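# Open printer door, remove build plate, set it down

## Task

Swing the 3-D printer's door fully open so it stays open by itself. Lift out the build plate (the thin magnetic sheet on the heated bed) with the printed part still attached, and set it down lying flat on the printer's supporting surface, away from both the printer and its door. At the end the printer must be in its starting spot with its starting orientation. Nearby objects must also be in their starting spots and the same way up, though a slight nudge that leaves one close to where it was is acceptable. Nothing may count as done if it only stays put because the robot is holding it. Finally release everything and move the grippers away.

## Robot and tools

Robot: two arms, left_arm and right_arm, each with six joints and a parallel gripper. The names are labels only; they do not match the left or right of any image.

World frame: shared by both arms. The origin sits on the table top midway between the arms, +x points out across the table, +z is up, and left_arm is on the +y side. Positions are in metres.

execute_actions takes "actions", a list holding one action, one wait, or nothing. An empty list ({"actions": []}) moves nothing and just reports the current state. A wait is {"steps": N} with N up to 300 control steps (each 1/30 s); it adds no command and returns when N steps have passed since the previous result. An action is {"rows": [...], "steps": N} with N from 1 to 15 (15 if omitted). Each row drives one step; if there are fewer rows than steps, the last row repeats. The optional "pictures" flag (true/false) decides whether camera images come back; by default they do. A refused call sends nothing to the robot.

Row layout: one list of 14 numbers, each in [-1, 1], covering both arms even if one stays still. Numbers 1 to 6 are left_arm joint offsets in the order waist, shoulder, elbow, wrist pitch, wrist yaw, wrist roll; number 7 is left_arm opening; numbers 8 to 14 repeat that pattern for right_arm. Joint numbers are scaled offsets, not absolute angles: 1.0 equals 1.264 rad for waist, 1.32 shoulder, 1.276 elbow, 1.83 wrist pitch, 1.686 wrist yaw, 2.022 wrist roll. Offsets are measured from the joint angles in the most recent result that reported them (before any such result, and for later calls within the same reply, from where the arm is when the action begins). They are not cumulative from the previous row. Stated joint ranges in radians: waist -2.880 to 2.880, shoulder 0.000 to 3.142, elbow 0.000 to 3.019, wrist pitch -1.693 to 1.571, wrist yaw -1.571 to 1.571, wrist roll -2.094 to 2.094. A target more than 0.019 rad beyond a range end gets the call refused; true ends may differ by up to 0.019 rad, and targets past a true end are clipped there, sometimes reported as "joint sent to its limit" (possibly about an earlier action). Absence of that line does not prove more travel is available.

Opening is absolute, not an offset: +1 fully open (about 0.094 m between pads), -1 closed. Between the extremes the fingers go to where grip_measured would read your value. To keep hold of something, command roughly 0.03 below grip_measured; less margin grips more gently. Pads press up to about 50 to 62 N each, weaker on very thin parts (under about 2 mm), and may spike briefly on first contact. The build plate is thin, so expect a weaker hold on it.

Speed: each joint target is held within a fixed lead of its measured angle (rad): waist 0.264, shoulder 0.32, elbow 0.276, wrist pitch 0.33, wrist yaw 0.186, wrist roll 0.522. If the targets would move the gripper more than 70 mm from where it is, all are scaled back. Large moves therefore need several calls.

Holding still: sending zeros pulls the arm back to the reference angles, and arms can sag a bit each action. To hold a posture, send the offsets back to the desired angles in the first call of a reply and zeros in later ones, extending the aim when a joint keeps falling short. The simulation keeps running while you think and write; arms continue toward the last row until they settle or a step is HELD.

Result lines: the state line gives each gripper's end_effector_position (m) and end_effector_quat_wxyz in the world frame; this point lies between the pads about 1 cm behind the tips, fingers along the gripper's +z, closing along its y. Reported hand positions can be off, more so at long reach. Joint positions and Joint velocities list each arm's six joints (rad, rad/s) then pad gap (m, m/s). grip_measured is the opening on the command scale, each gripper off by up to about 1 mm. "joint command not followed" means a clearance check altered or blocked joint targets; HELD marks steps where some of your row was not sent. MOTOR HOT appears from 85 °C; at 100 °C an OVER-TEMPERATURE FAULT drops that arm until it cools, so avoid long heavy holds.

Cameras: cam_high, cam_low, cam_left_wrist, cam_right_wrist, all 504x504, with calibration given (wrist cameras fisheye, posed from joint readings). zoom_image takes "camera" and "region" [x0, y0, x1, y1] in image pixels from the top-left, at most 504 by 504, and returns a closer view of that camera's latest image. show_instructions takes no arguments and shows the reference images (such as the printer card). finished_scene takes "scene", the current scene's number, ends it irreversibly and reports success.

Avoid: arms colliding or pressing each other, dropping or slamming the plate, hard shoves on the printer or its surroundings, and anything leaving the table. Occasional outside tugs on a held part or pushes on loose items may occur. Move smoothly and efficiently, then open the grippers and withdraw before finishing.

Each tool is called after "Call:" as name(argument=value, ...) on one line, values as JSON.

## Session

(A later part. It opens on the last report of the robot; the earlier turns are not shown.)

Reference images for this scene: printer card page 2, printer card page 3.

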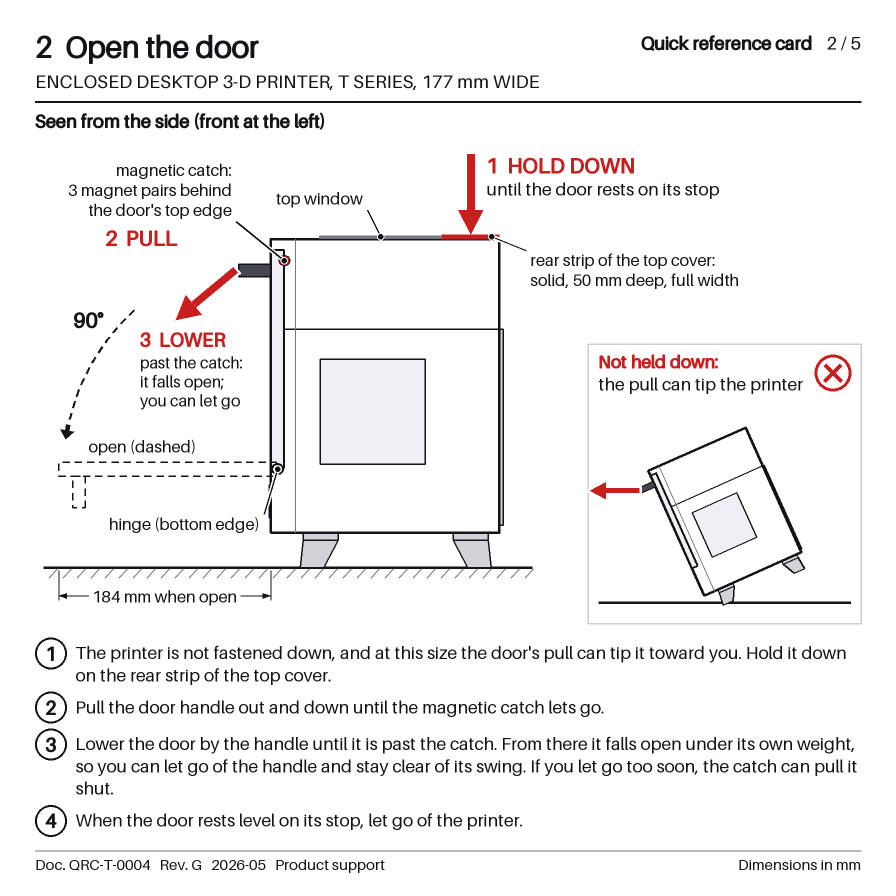

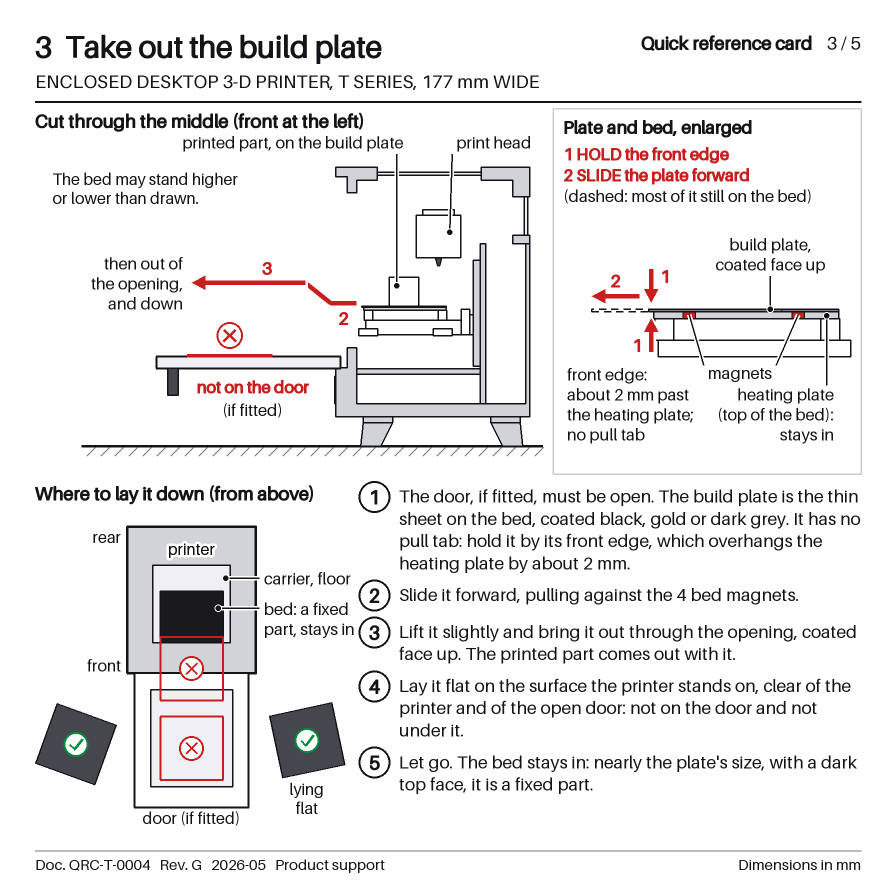

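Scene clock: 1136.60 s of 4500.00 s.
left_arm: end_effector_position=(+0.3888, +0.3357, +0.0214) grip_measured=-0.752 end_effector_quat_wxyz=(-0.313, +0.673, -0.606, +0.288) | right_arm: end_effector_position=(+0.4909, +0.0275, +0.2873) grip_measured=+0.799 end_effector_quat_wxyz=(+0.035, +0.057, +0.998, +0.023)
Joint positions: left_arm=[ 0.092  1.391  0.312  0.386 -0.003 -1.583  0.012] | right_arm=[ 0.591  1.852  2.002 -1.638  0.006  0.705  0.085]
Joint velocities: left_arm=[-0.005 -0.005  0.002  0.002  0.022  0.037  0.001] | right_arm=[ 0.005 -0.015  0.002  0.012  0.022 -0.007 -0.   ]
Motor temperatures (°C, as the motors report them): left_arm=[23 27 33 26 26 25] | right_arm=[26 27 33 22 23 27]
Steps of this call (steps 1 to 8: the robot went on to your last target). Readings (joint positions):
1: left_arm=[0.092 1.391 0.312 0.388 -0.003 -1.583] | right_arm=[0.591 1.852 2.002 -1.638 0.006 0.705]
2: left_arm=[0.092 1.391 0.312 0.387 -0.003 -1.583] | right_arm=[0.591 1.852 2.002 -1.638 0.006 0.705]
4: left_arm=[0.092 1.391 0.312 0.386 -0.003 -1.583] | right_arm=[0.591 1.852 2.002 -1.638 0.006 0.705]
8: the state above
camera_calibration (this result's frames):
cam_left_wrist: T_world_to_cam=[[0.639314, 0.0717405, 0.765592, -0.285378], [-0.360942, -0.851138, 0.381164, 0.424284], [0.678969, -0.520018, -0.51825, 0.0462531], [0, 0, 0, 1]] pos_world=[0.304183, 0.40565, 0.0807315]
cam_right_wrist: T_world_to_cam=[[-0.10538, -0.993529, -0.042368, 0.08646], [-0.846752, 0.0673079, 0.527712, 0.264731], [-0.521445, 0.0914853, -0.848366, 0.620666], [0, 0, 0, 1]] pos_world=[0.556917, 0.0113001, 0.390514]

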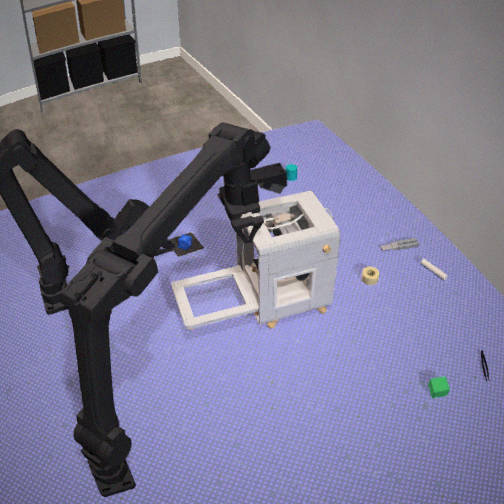

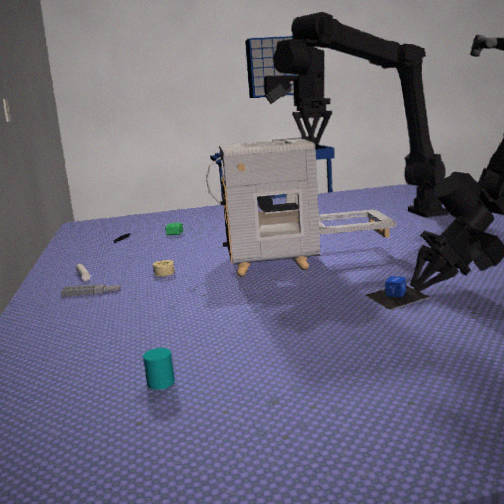

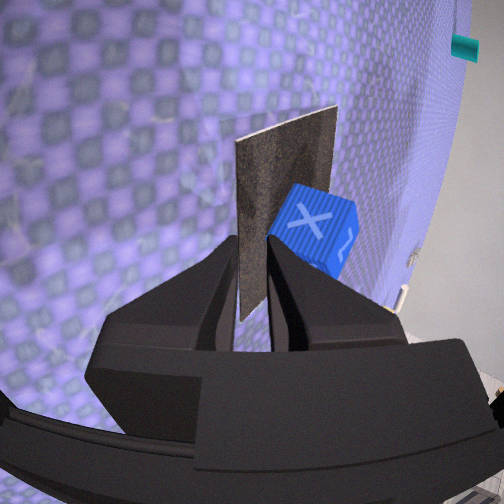

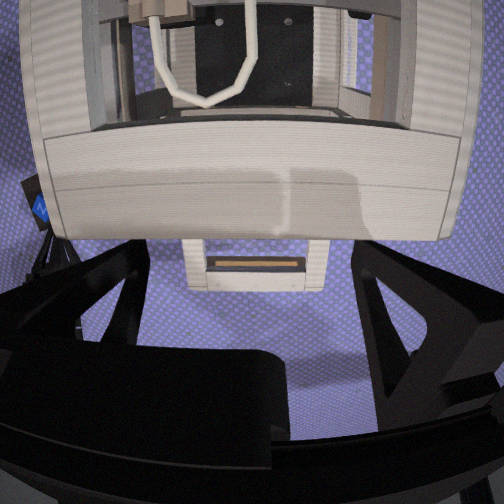

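Call:
execute_actions(actions=[{"rows":[[0,-0.007,-0.002,0.005,0,0,-0.75,0,0,0,0,0,0,0.8],[0,-0.009,-0.005,0.006,0,0,-0.75,0,0,0,0,0,0,0.8],[0,-0.011,-0.008,0.006,0,0,-0.75,0,0,0,0,0,0,0.8],[0,-0.014,-0.011,0.007,0,0,-0.75,0,0,0,0,0,0,0.8],[0,-0.016,-0.014,0.007,0,0,-0.75,0,0,0,0,0,0,0.8],[0,-0.018,-0.017,0.008,0,0,-0.75,0,0,0,0,0,0,0.8],[0,-0.021,-0.02,0.008,0,0,-0.75,0,0,0,0,0,0,0.8],[0,-0.023,-0.023,0.009,0,0,-0.75,0,0,0,0,0,0,0.8],[0,-0.025,-0.026,0.009,0,0,-0.75,0,0,0,0,0,0,0.8],[0,-0.028,-0.029,0.01,0,0,-0.75,0,0,0,0,0,0,0.8],[0,-0.03,-0.032,0.01,0,0,-0.75,0,0,0,0,0,0,0.8],[0,-0.032,-0.035,0.011,0,0,-0.75,0,0,0,0,0,0,0.8],[0,-0.035,-0.037,0.011,0,0,-0.75,0,0,0,0,0,0,0.8],[0,-0.037,-0.039,0.012,0,0,-0.75,0,0,0,0,0,0,0.8],[0,-0.039,-0.041,0.012,0,0,-0.75,0,0,0,0,0,0,0.8]],"steps":15}], pictures=false)

Call:
execute_actions(actions=[{"steps":8}])

Call:
zoom_image(camera="cam_low", region=[340, 210, 500, 330])

Scene clock: 1150.47 s of 4500.00 s.
left_arm: end_effector_position=(+0.3702, +0.3340, +0.0184) grip_measured=-0.752 end_effector_quat_wxyz=(-0.311, +0.674, -0.606, +0.286) | right_arm: end_effector_position=(+0.4909, +0.0275, +0.2873) grip_measured=+0.799 end_effector_quat_wxyz=(+0.035, +0.057, +0.998, +0.023)
Joint positions: left_arm=[ 0.092  1.353  0.265  0.389 -0.003 -1.583  0.012] | right_arm=[ 0.591  1.852  2.002 -1.638  0.006  0.705  0.085]
Joint velocities: left_arm=[ 0.015 -0.083 -0.085  0.012  0.022 -0.022 -0.   ] | right_arm=[-0.015 -0.015 -0.022 -0.007 -0.095  0.022 -0.001]
Motor temperatures (°C, as the motors report them): left_arm=[23 27 33 26 26 25] | right_arm=[26 27 33 22 23 27]
Steps of this call (steps 1 to 15: the robot went on to your last target; steps 16 to 90: nothing new was sent; then 10.37 s passed at rest; steps 91 to 105: all 15 steps of this action). Readings (joint positions):
91: left_arm=[0.092 1.391 0.312 0.386 -0.003 -1.583] | right_arm=[0.591 1.852 2.002 -1.638 0.006 0.705]
92: left_arm=[0.092 1.391 0.311 0.386 -0.003 -1.583] | right_arm=[0.591 1.852 2.002 -1.638 0.006 0.705]
94: left_arm=[0.092 1.388 0.307 0.386 -0.003 -1.583] | right_arm=[0.591 1.852 2.002 -1.638 0.006 0.705]
98: left_arm=[0.092 1.375 0.291 0.386 -0.003 -1.583] | right_arm=[0.591 1.852 2.002 -1.638 0.006 0.705]
105: the state above

Scene clock: 1150.73 s of 4500.00 s.
left_arm: end_effector_position=(+0.3687, +0.3339, +0.0190) grip_measured=-0.752 end_effector_quat_wxyz=(-0.312, +0.673, -0.606, +0.287) | right_arm: end_effector_position=(+0.4909, +0.0275, +0.2873) grip_measured=+0.799 end_effector_quat_wxyz=(+0.035, +0.057, +0.998, +0.023)
Joint positions: left_arm=[ 0.092  1.346  0.26   0.391 -0.003 -1.583  0.012] | right_arm=[ 0.591  1.852  2.002 -1.638  0.006  0.705  0.085]
Joint velocities: left_arm=[-0.015 -0.005  0.007 -0.002  0.022 -0.037 -0.   ] | right_arm=[ 0.005 -0.015  0.007 -0.022 -0.037 -0.037 -0.   ]
Motor temperatures (°C, as the motors report them): left_arm=[23 27 33 26 26 25] | right_arm=[26 27 33 22 23 27]
Steps of this call (steps 1 to 8: the robot went on to your last target). Readings (joint positions):
1: left_arm=[0.092 1.350 0.262 0.390 -0.003 -1.583] | right_arm=[0.591 1.852 2.002 -1.638 0.006 0.705]
2: left_arm=[0.092 1.348 0.260 0.390 -0.003 -1.583] | right_arm=[0.591 1.852 2.002 -1.638 0.006 0.705]
4: left_arm=[0.092 1.346 0.260 0.390 -0.003 -1.583] | right_arm=[0.591 1.852 2.002 -1.638 0.006 0.705]
8: the state above
camera_calibration (this result's frames):
cam_left_wrist: T_world_to_cam=[[0.641928, 0.0719808, 0.763379, -0.271567], [-0.359636, -0.851017, 0.382663, 0.415856], [0.677193, -0.520181, -0.520405, 0.0583972], [0, 0, 0, 1]] pos_world=[0.284337, 0.403825, 0.0785659]
cam_right_wrist: T_world_to_cam=[[-0.10538, -0.993529, -0.042368, 0.08646], [-0.846752, 0.0673079, 0.527712, 0.264731], [-0.521445, 0.0914853, -0.848366, 0.620666], [0, 0, 0, 1]] pos_world=[0.556917, 0.0113001, 0.390514]

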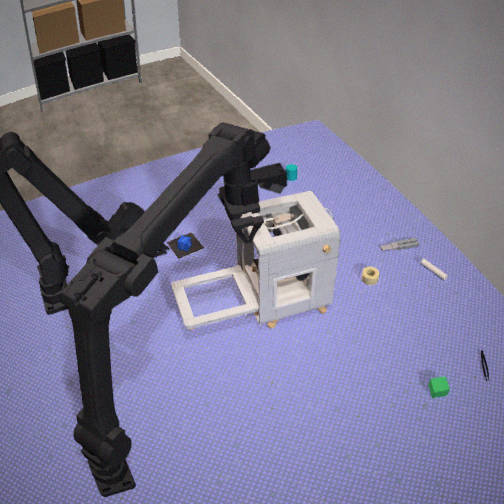

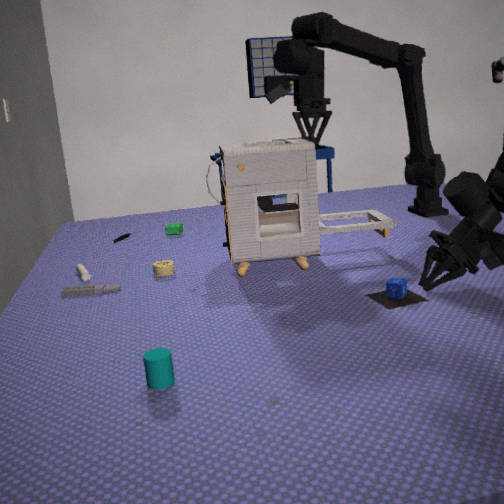

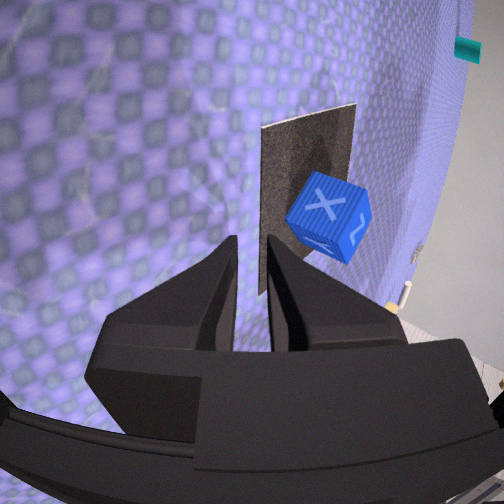

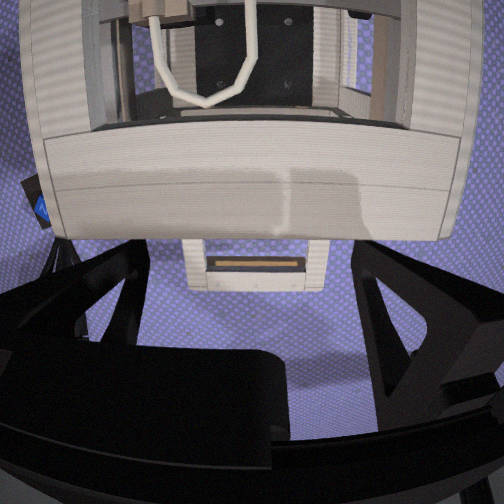

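Region (340, 210, 500, 330) of cam_low's 504x504 image, scaled by 3.150, with more detail than that image has; it fills the top 378 rows of this view, and the rest is white.

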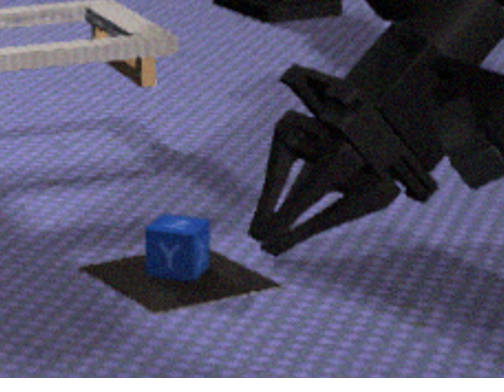

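The plate is down flat. Next I'll check the printer's pose against its original landmarks.

Call:
zoom_image(camera="cam_high", region=[200, 170, 380, 350])

Call:
zoom_image(camera="cam_low", region=[190, 120, 360, 290])

Region (200, 170, 380, 350) of cam_high's 504x504 image, scaled by 2.800, with more detail than that image has.

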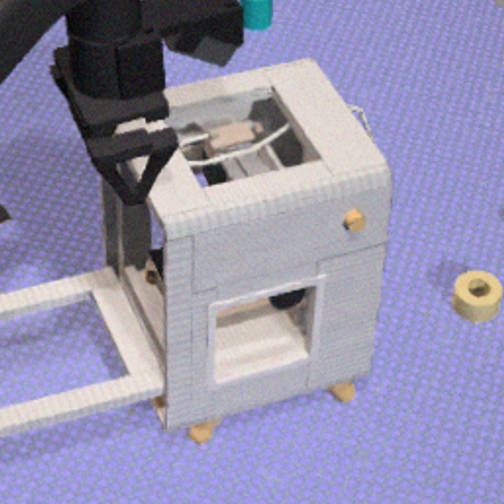

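Region (190, 120, 360, 290) of cam_low's 504x504 image, scaled by 2.965, with more detail than that image has.

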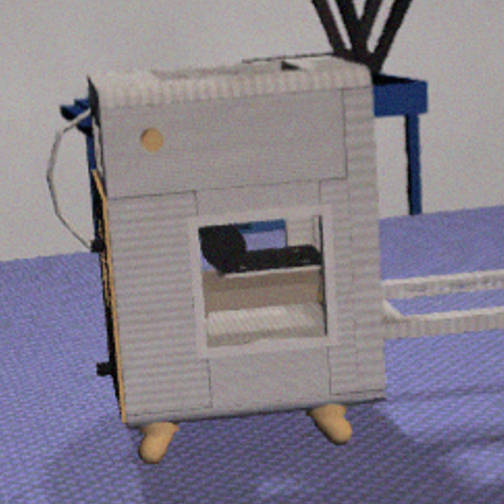

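Call:
execute_actions(actions=[{"rows":[[0,-0.015,0.02,-0.004,0,0,-0.8,0,0,0,0,0,0,0.8],[0,-0.03,0.02,-0.01,0,0,-0.8,0,0,0,0,0,0,0.8],[0,-0.045,0.02,-0.017,0,0,-0.85,0,0,0,0,0,0,0.8],[0,-0.06,0.02,-0.024,0,0,-0.9,0,0,0,0,0,0,0.8],[0,-0.075,0.02,-0.031,0,0,-0.95,0,0,0,0,0,0,0.8],[0,-0.09,0.02,-0.038,0,0,-1,0,0,0,0,0,0,0.8],[0,-0.105,0.02,-0.045,0,0,-1,0,0,0,0,0,0,0.8],[0,-0.12,0.02,-0.052,0,0,-1,0,0,0,0,0,0,0.8],[0,-0.135,0.02,-0.059,0,0,-1,0,0,0,0,0,0,0.8],[0,-0.15,0.02,-0.066,0,0,-1,0,0,0,0,0,0,0.8],[0,-0.165,0.02,-0.073,0,0,-1,0,0,0,0,0,0,0.8],[0,-0.18,0.02,-0.08,0,0,-1,0,0,0,0,0,0,0.8],[0,-0.195,0.02,-0.087,0,0,-1,0,0,0,0,0,0,0.8],[0,-0.21,0.02,-0.094,0,0,-1,0,0,0,0,0,0,0.8],[0,-0.225,0.02,-0.1,0,0,-1,0,0,0,0,0,0,0.8]],"steps":15}], pictures=false)

Call:
execute_actions(actions=[{"steps":10}], pictures=false)

Scene clock: 1191.57 s of 4500.00 s.
left_arm: end_effector_position=(+0.3676, +0.3338, +0.0798) grip_measured=-0.992 end_effector_quat_wxyz=(-0.348, +0.655, -0.589, +0.320) | right_arm: end_effector_position=(+0.4909, +0.0275, +0.2873) grip_measured=+0.799 end_effector_quat_wxyz=(+0.035, +0.057, +0.998, +0.023)
Joint positions: left_arm=[ 0.092  1.088  0.259  0.242 -0.003 -1.583  0.   ] | right_arm=[ 0.591  1.852  2.002 -1.638  0.006  0.705  0.085]
Joint velocities: left_arm=[-0.005 -0.552  0.002 -0.374 -0.022 -0.037 -0.   ] | right_arm=[-0.015 -0.015 -0.002  0.012  0.081 -0.007  0.001]
Motor temperatures (°C, as the motors report them): left_arm=[23 27 32 26 26 25] | right_arm=[26 27 33 22 23 27]
Steps of this call (steps 1 to 15: the robot went on to your last target; steps 16 to 90: nothing new was sent; then 37.33 s passed at rest; steps 91 to 105: all 15 steps of this action). Readings (joint positions):
91: left_arm=[0.092 1.346 0.260 0.391 -0.003 -1.583] | right_arm=[0.591 1.852 2.002 -1.638 0.006 0.705]
92: left_arm=[0.092 1.342 0.260 0.389 -0.003 -1.583] | right_arm=[0.591 1.852 2.002 -1.638 0.006 0.705]
94: left_arm=[0.092 1.320 0.260 0.374 -0.003 -1.583] | right_arm=[0.591 1.852 2.002 -1.638 0.006 0.705]
98: left_arm=[0.092 1.234 0.260 0.330 -0.003 -1.583] | right_arm=[0.591 1.852 2.002 -1.638 0.006 0.705]
105: the state above

Scene clock: 1191.90 s of 4500.00 s.
left_arm: end_effector_position=(+0.3664, +0.3337, +0.0899) grip_measured=-0.992 end_effector_quat_wxyz=(-0.354, +0.652, -0.586, +0.326) | right_arm: end_effector_position=(+0.4909, +0.0275, +0.2873) grip_measured=+0.799 end_effector_quat_wxyz=(+0.035, +0.057, +0.998, +0.023)
Joint positions: left_arm=[ 0.092  1.044  0.259  0.218 -0.003 -1.583  0.   ] | right_arm=[ 0.591  1.852  2.002 -1.638  0.006  0.705  0.085]
Joint velocities: left_arm=[-0.015 -0.005 -0.007 -0.007 -0.022 -0.022  0.001] | right_arm=[-0.015 -0.015  0.007  0.002  0.11  -0.066 -0.001]
Motor temperatures (°C, as the motors report them): left_arm=[23 27 32 26 26 25] | right_arm=[26 27 33 22 23 27]
Steps of this call (steps 1 to 10: the robot went on to your last target). Readings (joint positions):
1: left_arm=[0.092 1.070 0.259 0.232 -0.003 -1.583] | right_arm=[0.591 1.852 2.002 -1.638 0.006 0.705]
2: left_arm=[0.092 1.057 0.259 0.227 -0.003 -1.583] | right_arm=[0.591 1.852 2.002 -1.638 0.006 0.705]
4: left_arm=[0.092 1.045 0.259 0.223 -0.003 -1.583] | right_arm=[0.591 1.852 2.002 -1.638 0.006 0.705]
8: left_arm=[0.092 1.044 0.259 0.218 -0.003 -1.583] | right_arm=[0.591 1.852 2.002 -1.638 0.006 0.705]
10: the state above

Call:
execute_actions(actions=[{"rows":[[-0.005,0.015,0.045,0.02,0.013,0.005,-1,0,0,0,0,0,0,0.8],[-0.01,0.033,0.065,0.032,0.026,0.009,-1,0,0,0,0,0,0,0.8],[-0.015,0.054,0.085,0.044,0.039,0.013,-1,0,0,0,0,0,0,0.8],[-0.02,0.076,0.105,0.056,0.052,0.017,-1,0,0,0,0,0,0,0.8],[-0.025,0.098,0.124,0.068,0.065,0.022,-1,0,0,0,0,0,0,0.8],[-0.03,0.12,0.144,0.079,0.079,0.026,-1,0,0,0,0,0,0,0.8],[-0.035,0.142,0.163,0.09,0.092,0.03,-1,0,0,0,0,0,0,0.8],[-0.04,0.164,0.183,0.1,0.105,0.035,-1,0,0,0,0,0,0,0.8],[-0.045,0.186,0.202,0.11,0.118,0.039,-1,0,0,0,0,0,0,0.8],[-0.05,0.208,0.222,0.12,0.131,0.043,-1,0,0,0,0,0,0,0.8],[-0.055,0.23,0.241,0.13,0.144,0.048,-1,0,0,0,0,0,0,0.8],[-0.06,0.252,0.26,0.139,0.158,0.052,-1,0,0,0,0,0,0,0.8],[-0.065,0.274,0.28,0.148,0.171,0.056,-1,0,0,0,0,0,0,0.8],[-0.07,0.296,0.299,0.156,0.184,0.061,-1,0,0,0,0,0,0,0.8],[-0.075,0.318,0.318,0.163,0.197,0.065,-1,0,0,0,0,0,0,0.8]],"steps":15}], pictures=false)

Call:
execute_actions(actions=[{"steps":10}], pictures=false)

Scene clock: 1203.13 s of 4500.00 s.
left_arm: end_effector_position=(+0.5148, +0.2568, +0.1611) grip_measured=-0.992 end_effector_quat_wxyz=(+0.338, -0.491, +0.645, -0.479) | right_arm: end_effector_position=(+0.4909, +0.0275, +0.2873) grip_measured=+0.799 end_effector_quat_wxyz=(+0.035, +0.057, +0.998, +0.023)
Joint positions: left_arm=[ 0.018  1.401  0.595  0.472  0.307 -1.502  0.   ] | right_arm=[ 0.591  1.852  2.002 -1.638  0.006  0.705  0.085]
Joint velocities: left_arm=[-0.181  0.825  0.662  0.452  0.535  0.227  0.   ] | right_arm=[-0.005 -0.034 -0.012 -0.002  0.066 -0.037  0.   ]
Motor temperatures (°C, as the motors report them): left_arm=[23 27 33 26 26 25] | right_arm=[26 27 33 22 23 27]
Steps of this call (steps 1 to 30: the robot went on to your last target; steps 31 to 90: nothing new was sent; then 7.73 s passed at rest; steps 91 to 105: all 15 steps of this action). Readings (joint positions):
91: left_arm=[0.092 1.045 0.260 0.221 0.005 -1.583] | right_arm=[0.591 1.852 2.002 -1.638 0.006 0.705]
92: left_arm=[0.091 1.050 0.264 0.229 0.022 -1.583] | right_arm=[0.591 1.852 2.002 -1.638 0.006 0.705]
94: left_arm=[0.088 1.081 0.289 0.258 0.062 -1.579] | right_arm=[0.591 1.852 2.002 -1.638 0.006 0.705]
98: left_arm=[0.065 1.200 0.401 0.340 0.152 -1.557] | right_arm=[0.591 1.852 2.002 -1.638 0.006 0.705]
105: the state above

Scene clock: 1203.47 s of 4500.00 s.
left_arm: end_effector_position=(+0.5344, +0.2445, +0.1584) grip_measured=-0.992 end_effector_quat_wxyz=(+0.339, -0.467, +0.658, -0.484) | right_arm: end_effector_position=(+0.4909, +0.0275, +0.2873) grip_measured=+0.799 end_effector_quat_wxyz=(+0.035, +0.057, +0.998, +0.023)
Joint positions: left_arm=[ 0.     1.467  0.643  0.5    0.327 -1.471  0.   ] | right_arm=[ 0.591  1.852  2.002 -1.638  0.006  0.705  0.085]
Joint velocities: left_arm=[ 0.005 -0.015  0.022 -0.002 -0.11  -0.022 -0.001] | right_arm=[-0.015 -0.005  0.002  0.007 -0.007  0.022  0.001]
Motor temperatures (°C, as the motors report them): left_arm=[23 27 33 26 26 25] | right_arm=[26 27 33 22 23 27]
Steps of this call (steps 1 to 10: the robot went on to your last target). Readings (joint positions):
1: left_arm=[0.012 1.427 0.616 0.484 0.319 -1.495] | right_arm=[0.591 1.852 2.002 -1.638 0.006 0.705]
2: left_arm=[0.007 1.448 0.632 0.492 0.324 -1.489] | right_arm=[0.591 1.852 2.002 -1.638 0.006 0.705]
4: left_arm=[0.001 1.467 0.643 0.497 0.326 -1.480] | right_arm=[0.591 1.852 2.002 -1.638 0.006 0.705]
8: left_arm=[0.000 1.467 0.643 0.500 0.327 -1.472] | right_arm=[0.591 1.852 2.002 -1.638 0.006 0.705]
10: the state above

Call:
execute_actions(actions=[{"rows":[[-0.005,0.015,0.04,0.009,0.013,0.005,-1,0,0,0,0,0,0,0.8],[-0.01,0.033,0.056,0.01,0.026,0.009,-1,0,0,0,0,0,0,0.8],[-0.015,0.054,0.073,0.011,0.039,0.013,-1,0,0,0,0,0,0,0.8],[-0.02,0.076,0.09,0.012,0.052,0.017,-1,0,0,0,0,0,0,0.8],[-0.025,0.098,0.107,0.013,0.065,0.022,-1,0,0,0,0,0,0,0.8],[-0.03,0.12,0.124,0.014,0.079,0.026,-1,0,0,0,0,0,0,0.8],[-0.035,0.142,0.141,0.015,0.092,0.03,-1,0,0,0,0,0,0,0.8],[-0.04,0.164,0.158,0.016,0.105,0.035,-1,0,0,0,0,0,0,0.8],[-0.045,0.186,0.175,0.017,0.118,0.039,-1,0,0,0,0,0,0,0.8],[-0.05,0.208,0.192,0.018,0.131,0.043,-1,0,0,0,0,0,0,0.8],[-0.055,0.23,0.209,0.019,0.144,0.048,-1,0,0,0,0,0,0,0.8],[-0.06,0.252,0.226,0.02,0.158,0.052,-1,0,0,0,0,0,0,0.8],[-0.065,0.274,0.243,0.021,0.171,0.056,-1,0,0,0,0,0,0,0.8],[-0.07,0.296,0.26,0.022,0.184,0.061,-1,0,0,0,0,0,0,0.8],[-0.072,0.316,0.276,0.022,0.198,0.067,-1,0,0,0,0,0,0,0.8]],"steps":15}], pictures=false)

Call:
execute_actions(actions=[{"steps":14}])

Scene clock: 1217.47 s of 4500.00 s.
left_arm: end_effector_position=(+0.6094, +0.1521, +0.1038) grip_measured=-0.992 end_effector_quat_wxyz=(+0.225, -0.340, +0.729, -0.550) | right_arm: end_effector_position=(+0.4909, +0.0275, +0.2873) grip_measured=+0.799 end_effector_quat_wxyz=(+0.035, +0.057, +0.998, +0.023)
Joint positions: left_arm=[-0.073  1.824  0.928  0.521  0.637 -1.389  0.   ] | right_arm=[ 0.591  1.852  2.002 -1.638  0.006  0.705  0.085]
Joint velocities: left_arm=[-0.171  0.855  0.554  0.007  0.564  0.242 -0.   ] | right_arm=[-0.015 -0.005  0.007 -0.027  0.007 -0.051 -0.001]
Motor temperatures (°C, as the motors report them): left_arm=[23 27 33 26 26 25] | right_arm=[26 27 33 22 23 27]
Steps of this call (steps 1 to 30: the robot went on to your last target; steps 31 to 90: nothing new was sent; then 10.50 s passed at rest; steps 91 to 105: all 15 steps of this action). Readings (joint positions):
91: left_arm=[0.000 1.468 0.644 0.500 0.335 -1.467] | right_arm=[0.591 1.852 2.002 -1.638 0.006 0.705]
92: left_arm=[0.000 1.472 0.648 0.500 0.351 -1.467] | right_arm=[0.591 1.852 2.002 -1.638 0.006 0.705]
94: left_arm=[-0.003 1.496 0.673 0.501 0.392 -1.464] | right_arm=[0.591 1.852 2.002 -1.638 0.006 0.705]
98: left_arm=[-0.023 1.609 0.774 0.510 0.480 -1.443] | right_arm=[0.591 1.852 2.002 -1.638 0.006 0.705]
105: the state above

Scene clock: 1217.93 s of 4500.00 s.
left_arm: end_effector_position=(+0.6154, +0.1376, +0.0785) grip_measured=-0.992 end_effector_quat_wxyz=(+0.212, -0.323, +0.743, -0.546) | right_arm: end_effector_position=(+0.4909, +0.0275, +0.2873) grip_measured=+0.799 end_effector_quat_wxyz=(+0.035, +0.057, +0.998, +0.023)
Joint positions: left_arm=[-0.091  1.893  0.964  0.523  0.657 -1.352  0.   ] | right_arm=[ 0.591  1.852  2.002 -1.638  0.006  0.705  0.085]
Joint velocities: left_arm=[-0.024 -0.005  0.012 -0.017 -0.051 -0.022  0.   ] | right_arm=[-0.005 -0.005  0.002  0.002  0.007  0.022  0.   ]
Motor temperatures (°C, as the motors report them): left_arm=[23 27 33 26 26 25] | right_arm=[26 27 33 22 23 27]
Steps of this call (steps 1 to 14: the robot went on to your last target). Readings (joint positions):
1: left_arm=[-0.080 1.851 0.946 0.522 0.649 -1.381] | right_arm=[0.591 1.852 2.002 -1.638 0.006 0.705]
2: left_arm=[-0.085 1.872 0.958 0.522 0.654 -1.375] | right_arm=[0.591 1.852 2.002 -1.638 0.006 0.705]
4: left_arm=[-0.091 1.895 0.964 0.522 0.656 -1.366] | right_arm=[0.591 1.852 2.002 -1.638 0.006 0.705]
8: left_arm=[-0.091 1.896 0.964 0.523 0.657 -1.357] | right_arm=[0.591 1.852 2.002 -1.638 0.006 0.705]
14: the state above
camera_calibration (this result's frames):
cam_left_wrist: T_world_to_cam=[[0.252828, -0.198761, 0.946875, -0.198976], [-0.958228, -0.186691, 0.216671, 0.604748], [0.133707, -0.962102, -0.237659, 0.193351], [0, 0, 0, 1]] pos_world=[0.603941, 0.259376, 0.103325]
cam_right_wrist: T_world_to_cam=[[-0.10538, -0.993529, -0.042368, 0.08646], [-0.846752, 0.0673079, 0.527712, 0.264731], [-0.521445, 0.0914853, -0.848366, 0.620666], [0, 0, 0, 1]] pos_world=[0.556917, 0.0113001, 0.390514]

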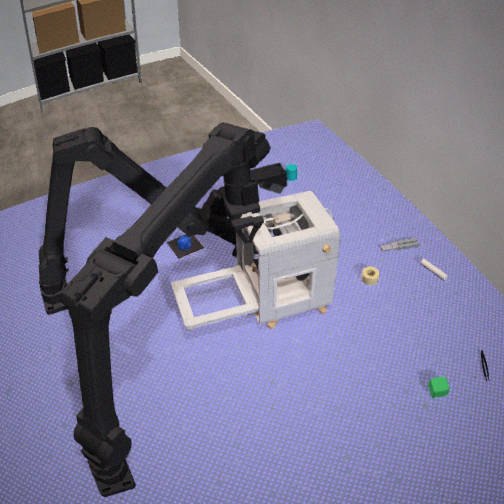

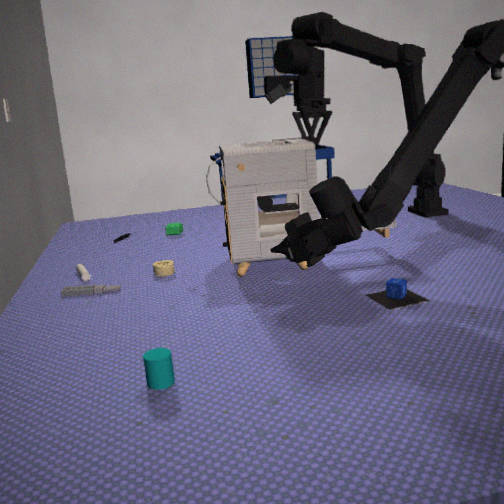

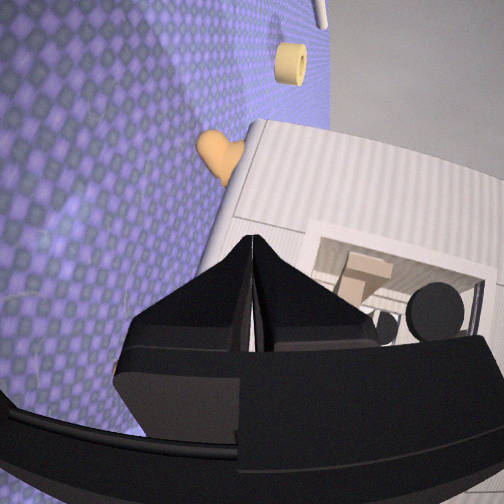

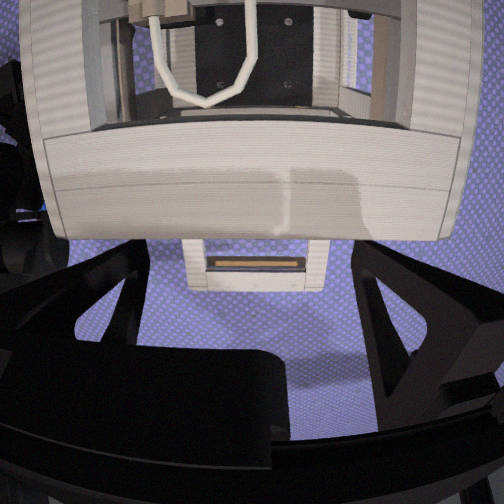

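Call:
execute_actions(actions=[{"rows":[[-0.006,0,0.02,0.008,0,0,-1,0,0,0,0,0,0,0.8],[-0.009,0,0.02,0.008,0,0,-1,0,0,0,0,0,0,0.8],[-0.012,0,0.02,0.008,0,0,-1,0,0,0,0,0,0,0.8],[-0.015,0,0.02,0.008,0,0,-1,0,0,0,0,0,0,0.8],[-0.018,0,0.02,0.008,0,0,-1,0,0,0,0,0,0,0.8],[-0.021,0,0.02,0.008,0,0,-1,0,0,0,0,0,0,0.8],[-0.024,0,0.02,0.008,0,0,-1,0,0,0,0,0,0,0.8],[-0.027,0,0.02,0.008,0,0,-1,0,0,0,0,0,0,0.8],[-0.03,0,0.02,0.008,0,0,-1,0,0,0,0,0,0,0.8],[-0.033,0,0.02,0.008,0,0,-1,0,0,0,0,0,0,0.8],[-0.036,0,0.02,0.008,0,0,-1,0,0,0,0,0,0,0.8],[-0.038,0,0.02,0.008,0,0,-1,0,0,0,0,0,0,0.8],[-0.04,0,0.02,0.008,0,0,-1,0,0,0,0,0,0,0.8],[-0.042,0,0.02,0.008,0,0,-1,0,0,0,0,0,0,0.8],[-0.044,0,0.02,0.008,0,0,-1,0,0,0,0,0,0,0.8]],"steps":15}], pictures=false)

Call:
execute_actions(actions=[{"steps":10}])

Scene clock: 1232.20 s of 4500.00 s.
left_arm: end_effector_position=(+0.6085, +0.1121, +0.0783) grip_measured=-0.992 end_effector_quat_wxyz=(+0.203, -0.308, +0.750, -0.549) | right_arm: end_effector_position=(+0.4909, +0.0275, +0.2873) grip_measured=+0.799 end_effector_quat_wxyz=(+0.035, +0.057, +0.998, +0.023)
Joint positions: left_arm=[-0.134  1.893  0.964  0.523  0.652 -1.35   0.   ] | right_arm=[ 0.591  1.852  2.002 -1.638  0.006  0.705  0.085]
Joint velocities: left_arm=[ 0.005 -0.005  0.002  0.007 -0.022 -0.022 -0.001] | right_arm=[-0.005  0.005 -0.012 -0.002  0.022  0.051 -0.   ]
Motor temperatures (°C, as the motors report them): left_arm=[23 28 33 26 26 25] | right_arm=[26 27 33 22 23 27]
Steps of this call (steps 1 to 30: the robot went on to your last target; steps 31 to 90: nothing new was sent; then 10.77 s passed at rest; steps 91 to 105: all 15 steps of this action). Readings (joint positions):
91: left_arm=[-0.091 1.893 0.964 0.523 0.657 -1.350] | right_arm=[0.591 1.852 2.002 -1.638 0.006 0.705]
92: left_arm=[-0.091 1.893 0.964 0.523 0.657 -1.350] | right_arm=[0.591 1.852 2.002 -1.638 0.006 0.705]
94: left_arm=[-0.093 1.893 0.964 0.523 0.657 -1.350] | right_arm=[0.591 1.852 2.002 -1.638 0.006 0.705]
98: left_arm=[-0.103 1.893 0.964 0.523 0.657 -1.350] | right_arm=[0.591 1.852 2.002 -1.638 0.006 0.705]
105: the state above

Scene clock: 1232.53 s of 4500.00 s.
left_arm: end_effector_position=(+0.6085, +0.1122, +0.0783) grip_measured=-0.992 end_effector_quat_wxyz=(+0.203, -0.308, +0.750, -0.549) | right_arm: end_effector_position=(+0.4909, +0.0276, +0.2873) grip_measured=+0.799 end_effector_quat_wxyz=(+0.035, +0.057, +0.998, +0.023)
Joint positions: left_arm=[-0.134  1.893  0.964  0.523  0.652 -1.35   0.   ] | right_arm=[ 0.591  1.852  2.002 -1.638  0.005  0.705  0.085]
Joint velocities: left_arm=[-0.024 -0.005  0.002 -0.007 -0.066  0.022 -0.   ] | right_arm=[-0.005  0.005  0.002 -0.007  0.022 -0.022  0.001]
Motor temperatures (°C, as the motors report them): left_arm=[23 28 33 26 26 25] | right_arm=[26 27 33 22 23 27]
Steps of this call (steps 1 to 10: the robot went on to your last target). Readings (joint positions):
1: left_arm=[-0.134 1.893 0.964 0.523 0.652 -1.350] | right_arm=[0.591 1.852 2.002 -1.638 0.005 0.705]
2: left_arm=[-0.134 1.893 0.964 0.523 0.652 -1.350] | right_arm=[0.591 1.852 2.002 -1.638 0.005 0.705]
4: left_arm=[-0.134 1.893 0.964 0.523 0.652 -1.350] | right_arm=[0.591 1.852 2.002 -1.638 0.005 0.705]
8: left_arm=[-0.134 1.893 0.964 0.523 0.652 -1.350] | right_arm=[0.591 1.852 2.002 -1.638 0.005 0.705]
10: the state above
camera_calibration (this result's frames):
cam_left_wrist: T_world_to_cam=[[0.24348, -0.21147, 0.946572, -0.194952], [-0.965039, -0.150462, 0.214617, 0.593679], [0.0970382, -0.965734, -0.240712, 0.192661], [0, 0, 0, 1]] pos_world=[0.601695, 0.234159, 0.103498]
cam_right_wrist: T_world_to_cam=[[-0.105357, -0.993519, -0.0426594, 0.0865828], [-0.846643, 0.0671146, 0.527912, 0.264591], [-0.521628, 0.0917367, -0.848227, 0.620685], [0, 0, 0, 1]] pos_world=[0.556903, 0.0113241, 0.390494]

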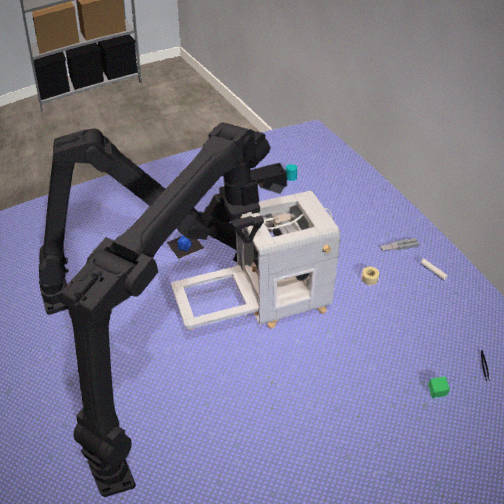

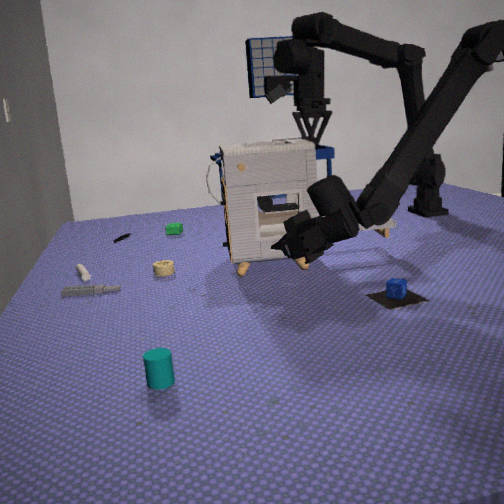

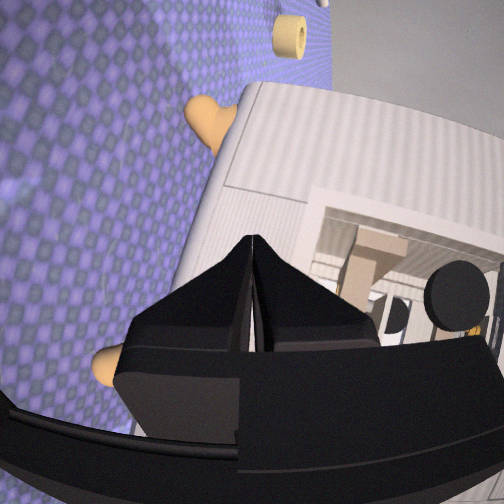

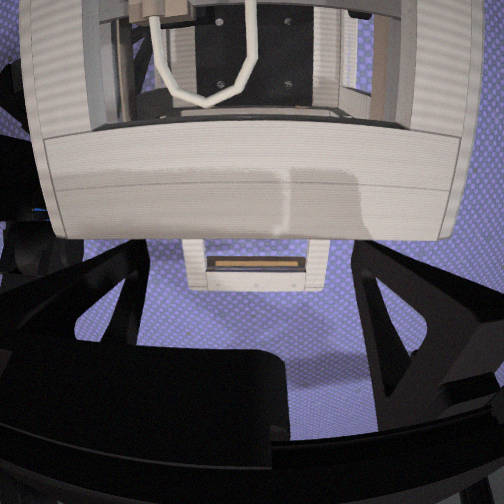

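Call:
execute_actions(actions=[{"rows":[[-0.01,0,0.025,0.008,0.005,0,-1,0,0,0,0,0,0,0.8],[-0.012,0,0.025,0.008,0.007,0,-1,0,0,0,0,0,0,0.8],[-0.014,0,0.025,0.008,0.009,0,-1,0,0,0,0,0,0,0.8],[-0.016,0,0.025,0.008,0.011,0,-1,0,0,0,0,0,0,0.8],[-0.018,0,0.025,0.008,0.013,0,-1,0,0,0,0,0,0,0.8],[-0.02,0,0.025,0.008,0.015,0,-1,0,0,0,0,0,0,0.8],[-0.022,0,0.025,0.008,0.015,0,-1,0,0,0,0,0,0,0.8],[-0.024,0,0.025,0.008,0.015,0,-1,0,0,0,0,0,0,0.8],[-0.026,0,0.025,0.008,0.015,0,-1,0,0,0,0,0,0,0.8],[-0.028,0,0.025,0.008,0.015,0,-1,0,0,0,0,0,0,0.8],[-0.03,0,0.025,0.008,0.015,0,-1,0,0,0,0,0,0,0.8],[-0.032,0,0.025,0.008,0.015,0,-1,0,0,0,0,0,0,0.8],[-0.034,0,0.025,0.008,0.015,0,-1,0,0,0,0,0,0,0.8],[-0.036,0,0.025,0.008,0.015,0,-1,0,0,0,0,0,0,0.8],[-0.038,0,0.025,0.008,0.015,0,-1,0,0,0,0,0,0,0.8]],"steps":15}], pictures=false)

Call:
execute_actions(actions=[{"steps":12}])

Call:
zoom_image(camera="cam_high", region=[200, 170, 380, 350])

Scene clock: 1243.97 s of 4500.00 s.
left_arm: end_effector_position=(+0.6080, +0.1116, +0.0785) grip_measured=-0.992 end_effector_quat_wxyz=(+0.201, -0.307, +0.750, -0.550) | right_arm: end_effector_position=(+0.4909, +0.0276, +0.2873) grip_measured=+0.799 end_effector_quat_wxyz=(+0.035, +0.057, +0.998, +0.023)
Joint positions: left_arm=[-0.134  1.893  0.964  0.523  0.656 -1.35   0.   ] | right_arm=[ 0.591  1.852  2.002 -1.638  0.005  0.705  0.085]
Joint velocities: left_arm=[-0.005 -0.015  0.002  0.012  0.007  0.007 -0.001] | right_arm=[ 0.005 -0.005  0.022  0.007  0.007 -0.007 -0.   ]
Motor temperatures (°C, as the motors report them): left_arm=[23 28 33 26 26 25] | right_arm=[26 27 33 22 23 27]
Steps of this call (steps 1 to 15: the robot went on to your last target; steps 16 to 90: nothing new was sent; then 7.93 s passed at rest; steps 91 to 105: all 15 steps of this action). Readings (joint positions):
91: left_arm=[-0.134 1.893 0.964 0.523 0.652 -1.350] | right_arm=[0.591 1.852 2.002 -1.638 0.005 0.705]
92: left_arm=[-0.134 1.893 0.964 0.523 0.652 -1.350] | right_arm=[0.591 1.852 2.002 -1.638 0.005 0.705]
94: left_arm=[-0.134 1.893 0.964 0.523 0.654 -1.350] | right_arm=[0.591 1.852 2.002 -1.638 0.005 0.705]
98: left_arm=[-0.134 1.893 0.964 0.523 0.656 -1.350] | right_arm=[0.591 1.852 2.002 -1.638 0.005 0.705]
105: the state above

Scene clock: 1244.37 s of 4500.00 s.
left_arm: end_effector_position=(+0.6080, +0.1116, +0.0785) grip_measured=-0.992 end_effector_quat_wxyz=(+0.201, -0.307, +0.750, -0.550) | right_arm: end_effector_position=(+0.4909, +0.0276, +0.2873) grip_measured=+0.799 end_effector_quat_wxyz=(+0.035, +0.057, +0.998, +0.023)
Joint positions: left_arm=[-0.134  1.893  0.964  0.523  0.656 -1.35   0.   ] | right_arm=[ 0.591  1.852  2.002 -1.638  0.005  0.705  0.085]
Joint velocities: left_arm=[ 0.005  0.005  0.007 -0.017  0.022 -0.037  0.   ] | right_arm=[-0.005  0.005 -0.022  0.032  0.022 -0.022 -0.   ]
Motor temperatures (°C, as the motors report them): left_arm=[23 28 33 26 26 25] | right_arm=[26 27 33 22 23 27]
Steps of this call (steps 1 to 12: the robot went on to your last target). Readings (joint positions):
1: left_arm=[-0.134 1.893 0.964 0.523 0.656 -1.350] | right_arm=[0.591 1.852 2.002 -1.638 0.005 0.705]
2: left_arm=[-0.134 1.893 0.964 0.523 0.656 -1.350] | right_arm=[0.591 1.852 2.002 -1.638 0.005 0.705]
4: left_arm=[-0.134 1.893 0.964 0.523 0.656 -1.350] | right_arm=[0.591 1.852 2.002 -1.638 0.005 0.705]
8: left_arm=[-0.134 1.893 0.964 0.523 0.656 -1.350] | right_arm=[0.591 1.852 2.002 -1.638 0.005 0.705]
12: the state above
camera_calibration (this result's frames):
cam_left_wrist: T_world_to_cam=[[0.242877, -0.210847, 0.946865, -0.194835], [-0.965563, -0.146389, 0.215076, 0.592933], [0.0932624, -0.966496, -0.239141, 0.194511], [0, 0, 0, 1]] pos_world=[0.601695, 0.233713, 0.103472]
cam_right_wrist: T_world_to_cam=[[-0.105357, -0.993519, -0.0426594, 0.0865828], [-0.846643, 0.0671146, 0.527912, 0.264591], [-0.521628, 0.0917367, -0.848227, 0.620685], [0, 0, 0, 1]] pos_world=[0.556903, 0.0113241, 0.390494]

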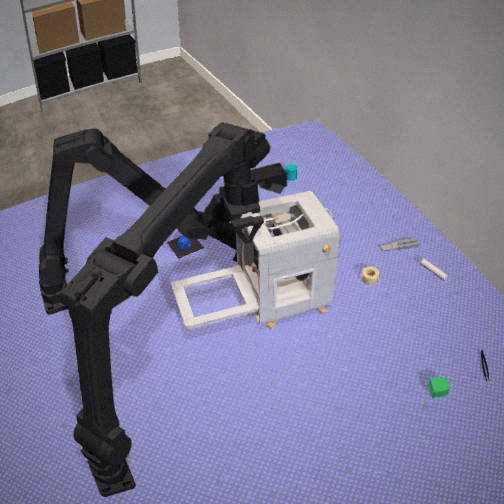

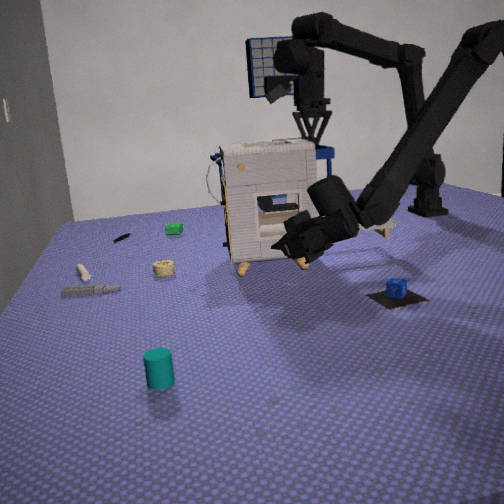

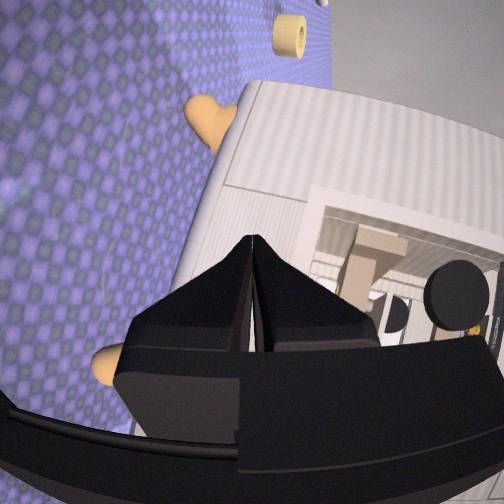

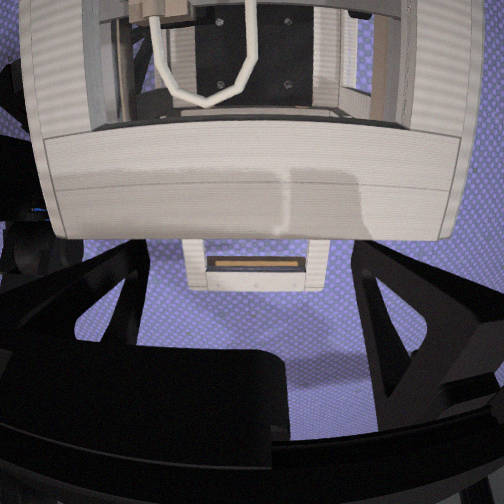

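Region (200, 170, 380, 350) of cam_high's 504x504 image, scaled by 2.800, with more detail than that image has.

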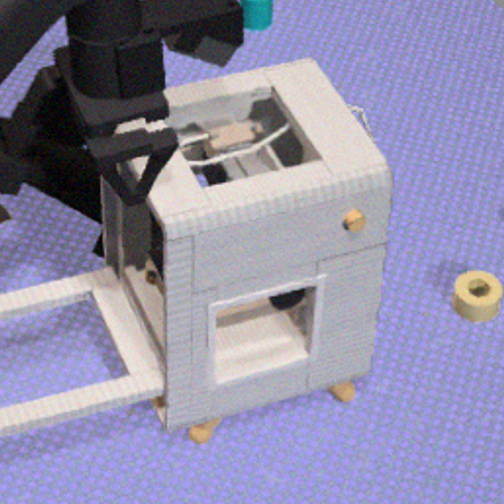

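Call:
execute_actions(actions=[{"rows":[[-0.025,0,0.025,0.008,0.012,0,-1,0,0,0,0,0,0,0.8],[-0.035,0,0.025,0.008,0.015,0,-1,0,0,0,0,0,0,0.8],[-0.04,0,0.025,0.008,0.017,0,-1,0,0,0,0,0,0,0.8],[-0.043,0,0.025,0.008,0.018,0,-1,0,0,0,0,0,0,0.8],[-0.046,0,0.025,0.008,0.019,0,-1,0,0,0,0,0,0,0.8],[-0.048,0,0.025,0.008,0.02,0,-1,0,0,0,0,0,0,0.8],[-0.05,0,0.025,0.008,0.021,0,-1,0,0,0,0,0,0,0.8],[-0.052,0,0.025,0.008,0.022,0,-1,0,0,0,0,0,0,0.8],[-0.054,0,0.025,0.008,0.023,0,-1,0,0,0,0,0,0,0.8],[-0.056,0,0.025,0.008,0.024,0,-1,0,0,0,0,0,0,0.8],[-0.058,0,0.025,0.008,0.025,0,-1,0,0,0,0,0,0,0.8],[-0.06,0,0.025,0.008,0.025,0,-1,0,0,0,0,0,0,0.8],[-0.062,0,0.025,0.008,0.025,0,-1,0,0,0,0,0,0,0.8],[-0.064,0,0.025,0.008,0.025,0,-1,0,0,0,0,0,0,0.8],[-0.066,0,0.025,0.008,0.025,0,-1,0,0,0,0,0,0,0.8]],"steps":15}], pictures=false)

Call:
execute_actions(actions=[{"steps":12}], pictures=false)

Scene clock: 1257.60 s of 4500.00 s.
left_arm: end_effector_position=(+0.6072, +0.1106, +0.0788) grip_measured=-0.992 end_effector_quat_wxyz=(+0.199, -0.304, +0.751, -0.552) | right_arm: end_effector_position=(+0.4909, +0.0276, +0.2873) grip_measured=+0.799 end_effector_quat_wxyz=(+0.035, +0.057, +0.998, +0.023)
Joint positions: left_arm=[-0.135  1.893  0.964  0.523  0.663 -1.35   0.   ] | right_arm=[ 0.591  1.852  2.002 -1.638  0.005  0.705  0.085]
Joint velocities: left_arm=[-0.005  0.005  0.002 -0.022 -0.037 -0.022 -0.001] | right_arm=[-0.005 -0.005 -0.002  0.002 -0.051 -0.037 -0.   ]
Motor temperatures (°C, as the motors report them): left_arm=[23 28 33 26 27 25] | right_arm=[26 27 33 22 23 27]
Steps of this call (steps 1 to 15: the robot went on to your last target; steps 16 to 90: nothing new was sent; then 9.73 s passed at rest; steps 91 to 105: all 15 steps of this action). Readings (joint positions):
91: left_arm=[-0.134 1.893 0.964 0.523 0.656 -1.350] | right_arm=[0.591 1.852 2.002 -1.638 0.005 0.705]
92: left_arm=[-0.134 1.893 0.964 0.523 0.657 -1.350] | right_arm=[0.591 1.852 2.002 -1.638 0.005 0.705]
94: left_arm=[-0.134 1.893 0.964 0.523 0.659 -1.350] | right_arm=[0.591 1.852 2.002 -1.638 0.005 0.705]
98: left_arm=[-0.134 1.893 0.964 0.523 0.661 -1.350] | right_arm=[0.591 1.852 2.002 -1.638 0.005 0.705]
105: the state above

Scene clock: 1258.00 s of 4500.00 s.
left_arm: end_effector_position=(+0.6072, +0.1106, +0.0788) grip_measured=-0.992 end_effector_quat_wxyz=(+0.199, -0.304, +0.751, -0.552) | right_arm: end_effector_position=(+0.4909, +0.0276, +0.2873) grip_measured=+0.799 end_effector_quat_wxyz=(+0.035, +0.057, +0.998, +0.023)
Joint positions: left_arm=[-0.135  1.893  0.964  0.523  0.663 -1.35   0.   ] | right_arm=[ 0.591  1.852  2.002 -1.638  0.005  0.705  0.085]
Joint velocities: left_arm=[-0.024  0.005  0.017  0.002  0.022 -0.051 -0.002] | right_arm=[-0.005 -0.005 -0.012  0.017  0.051 -0.022 -0.001]
Motor temperatures (°C, as the motors report them): left_arm=[23 28 33 26 27 25] | right_arm=[26 27 33 22 23 27]
Steps of this call (steps 1 to 12: the robot went on to your last target). Readings (joint positions):
1: left_arm=[-0.135 1.893 0.964 0.523 0.663 -1.350] | right_arm=[0.591 1.852 2.002 -1.638 0.005 0.705]
2: left_arm=[-0.135 1.893 0.964 0.523 0.663 -1.350] | right_arm=[0.591 1.852 2.002 -1.638 0.005 0.705]
4: left_arm=[-0.135 1.893 0.964 0.523 0.663 -1.350] | right_arm=[0.591 1.852 2.002 -1.638 0.005 0.705]
8: left_arm=[-0.135 1.893 0.964 0.523 0.663 -1.350] | right_arm=[0.591 1.852 2.002 -1.638 0.005 0.705]
12: the state above


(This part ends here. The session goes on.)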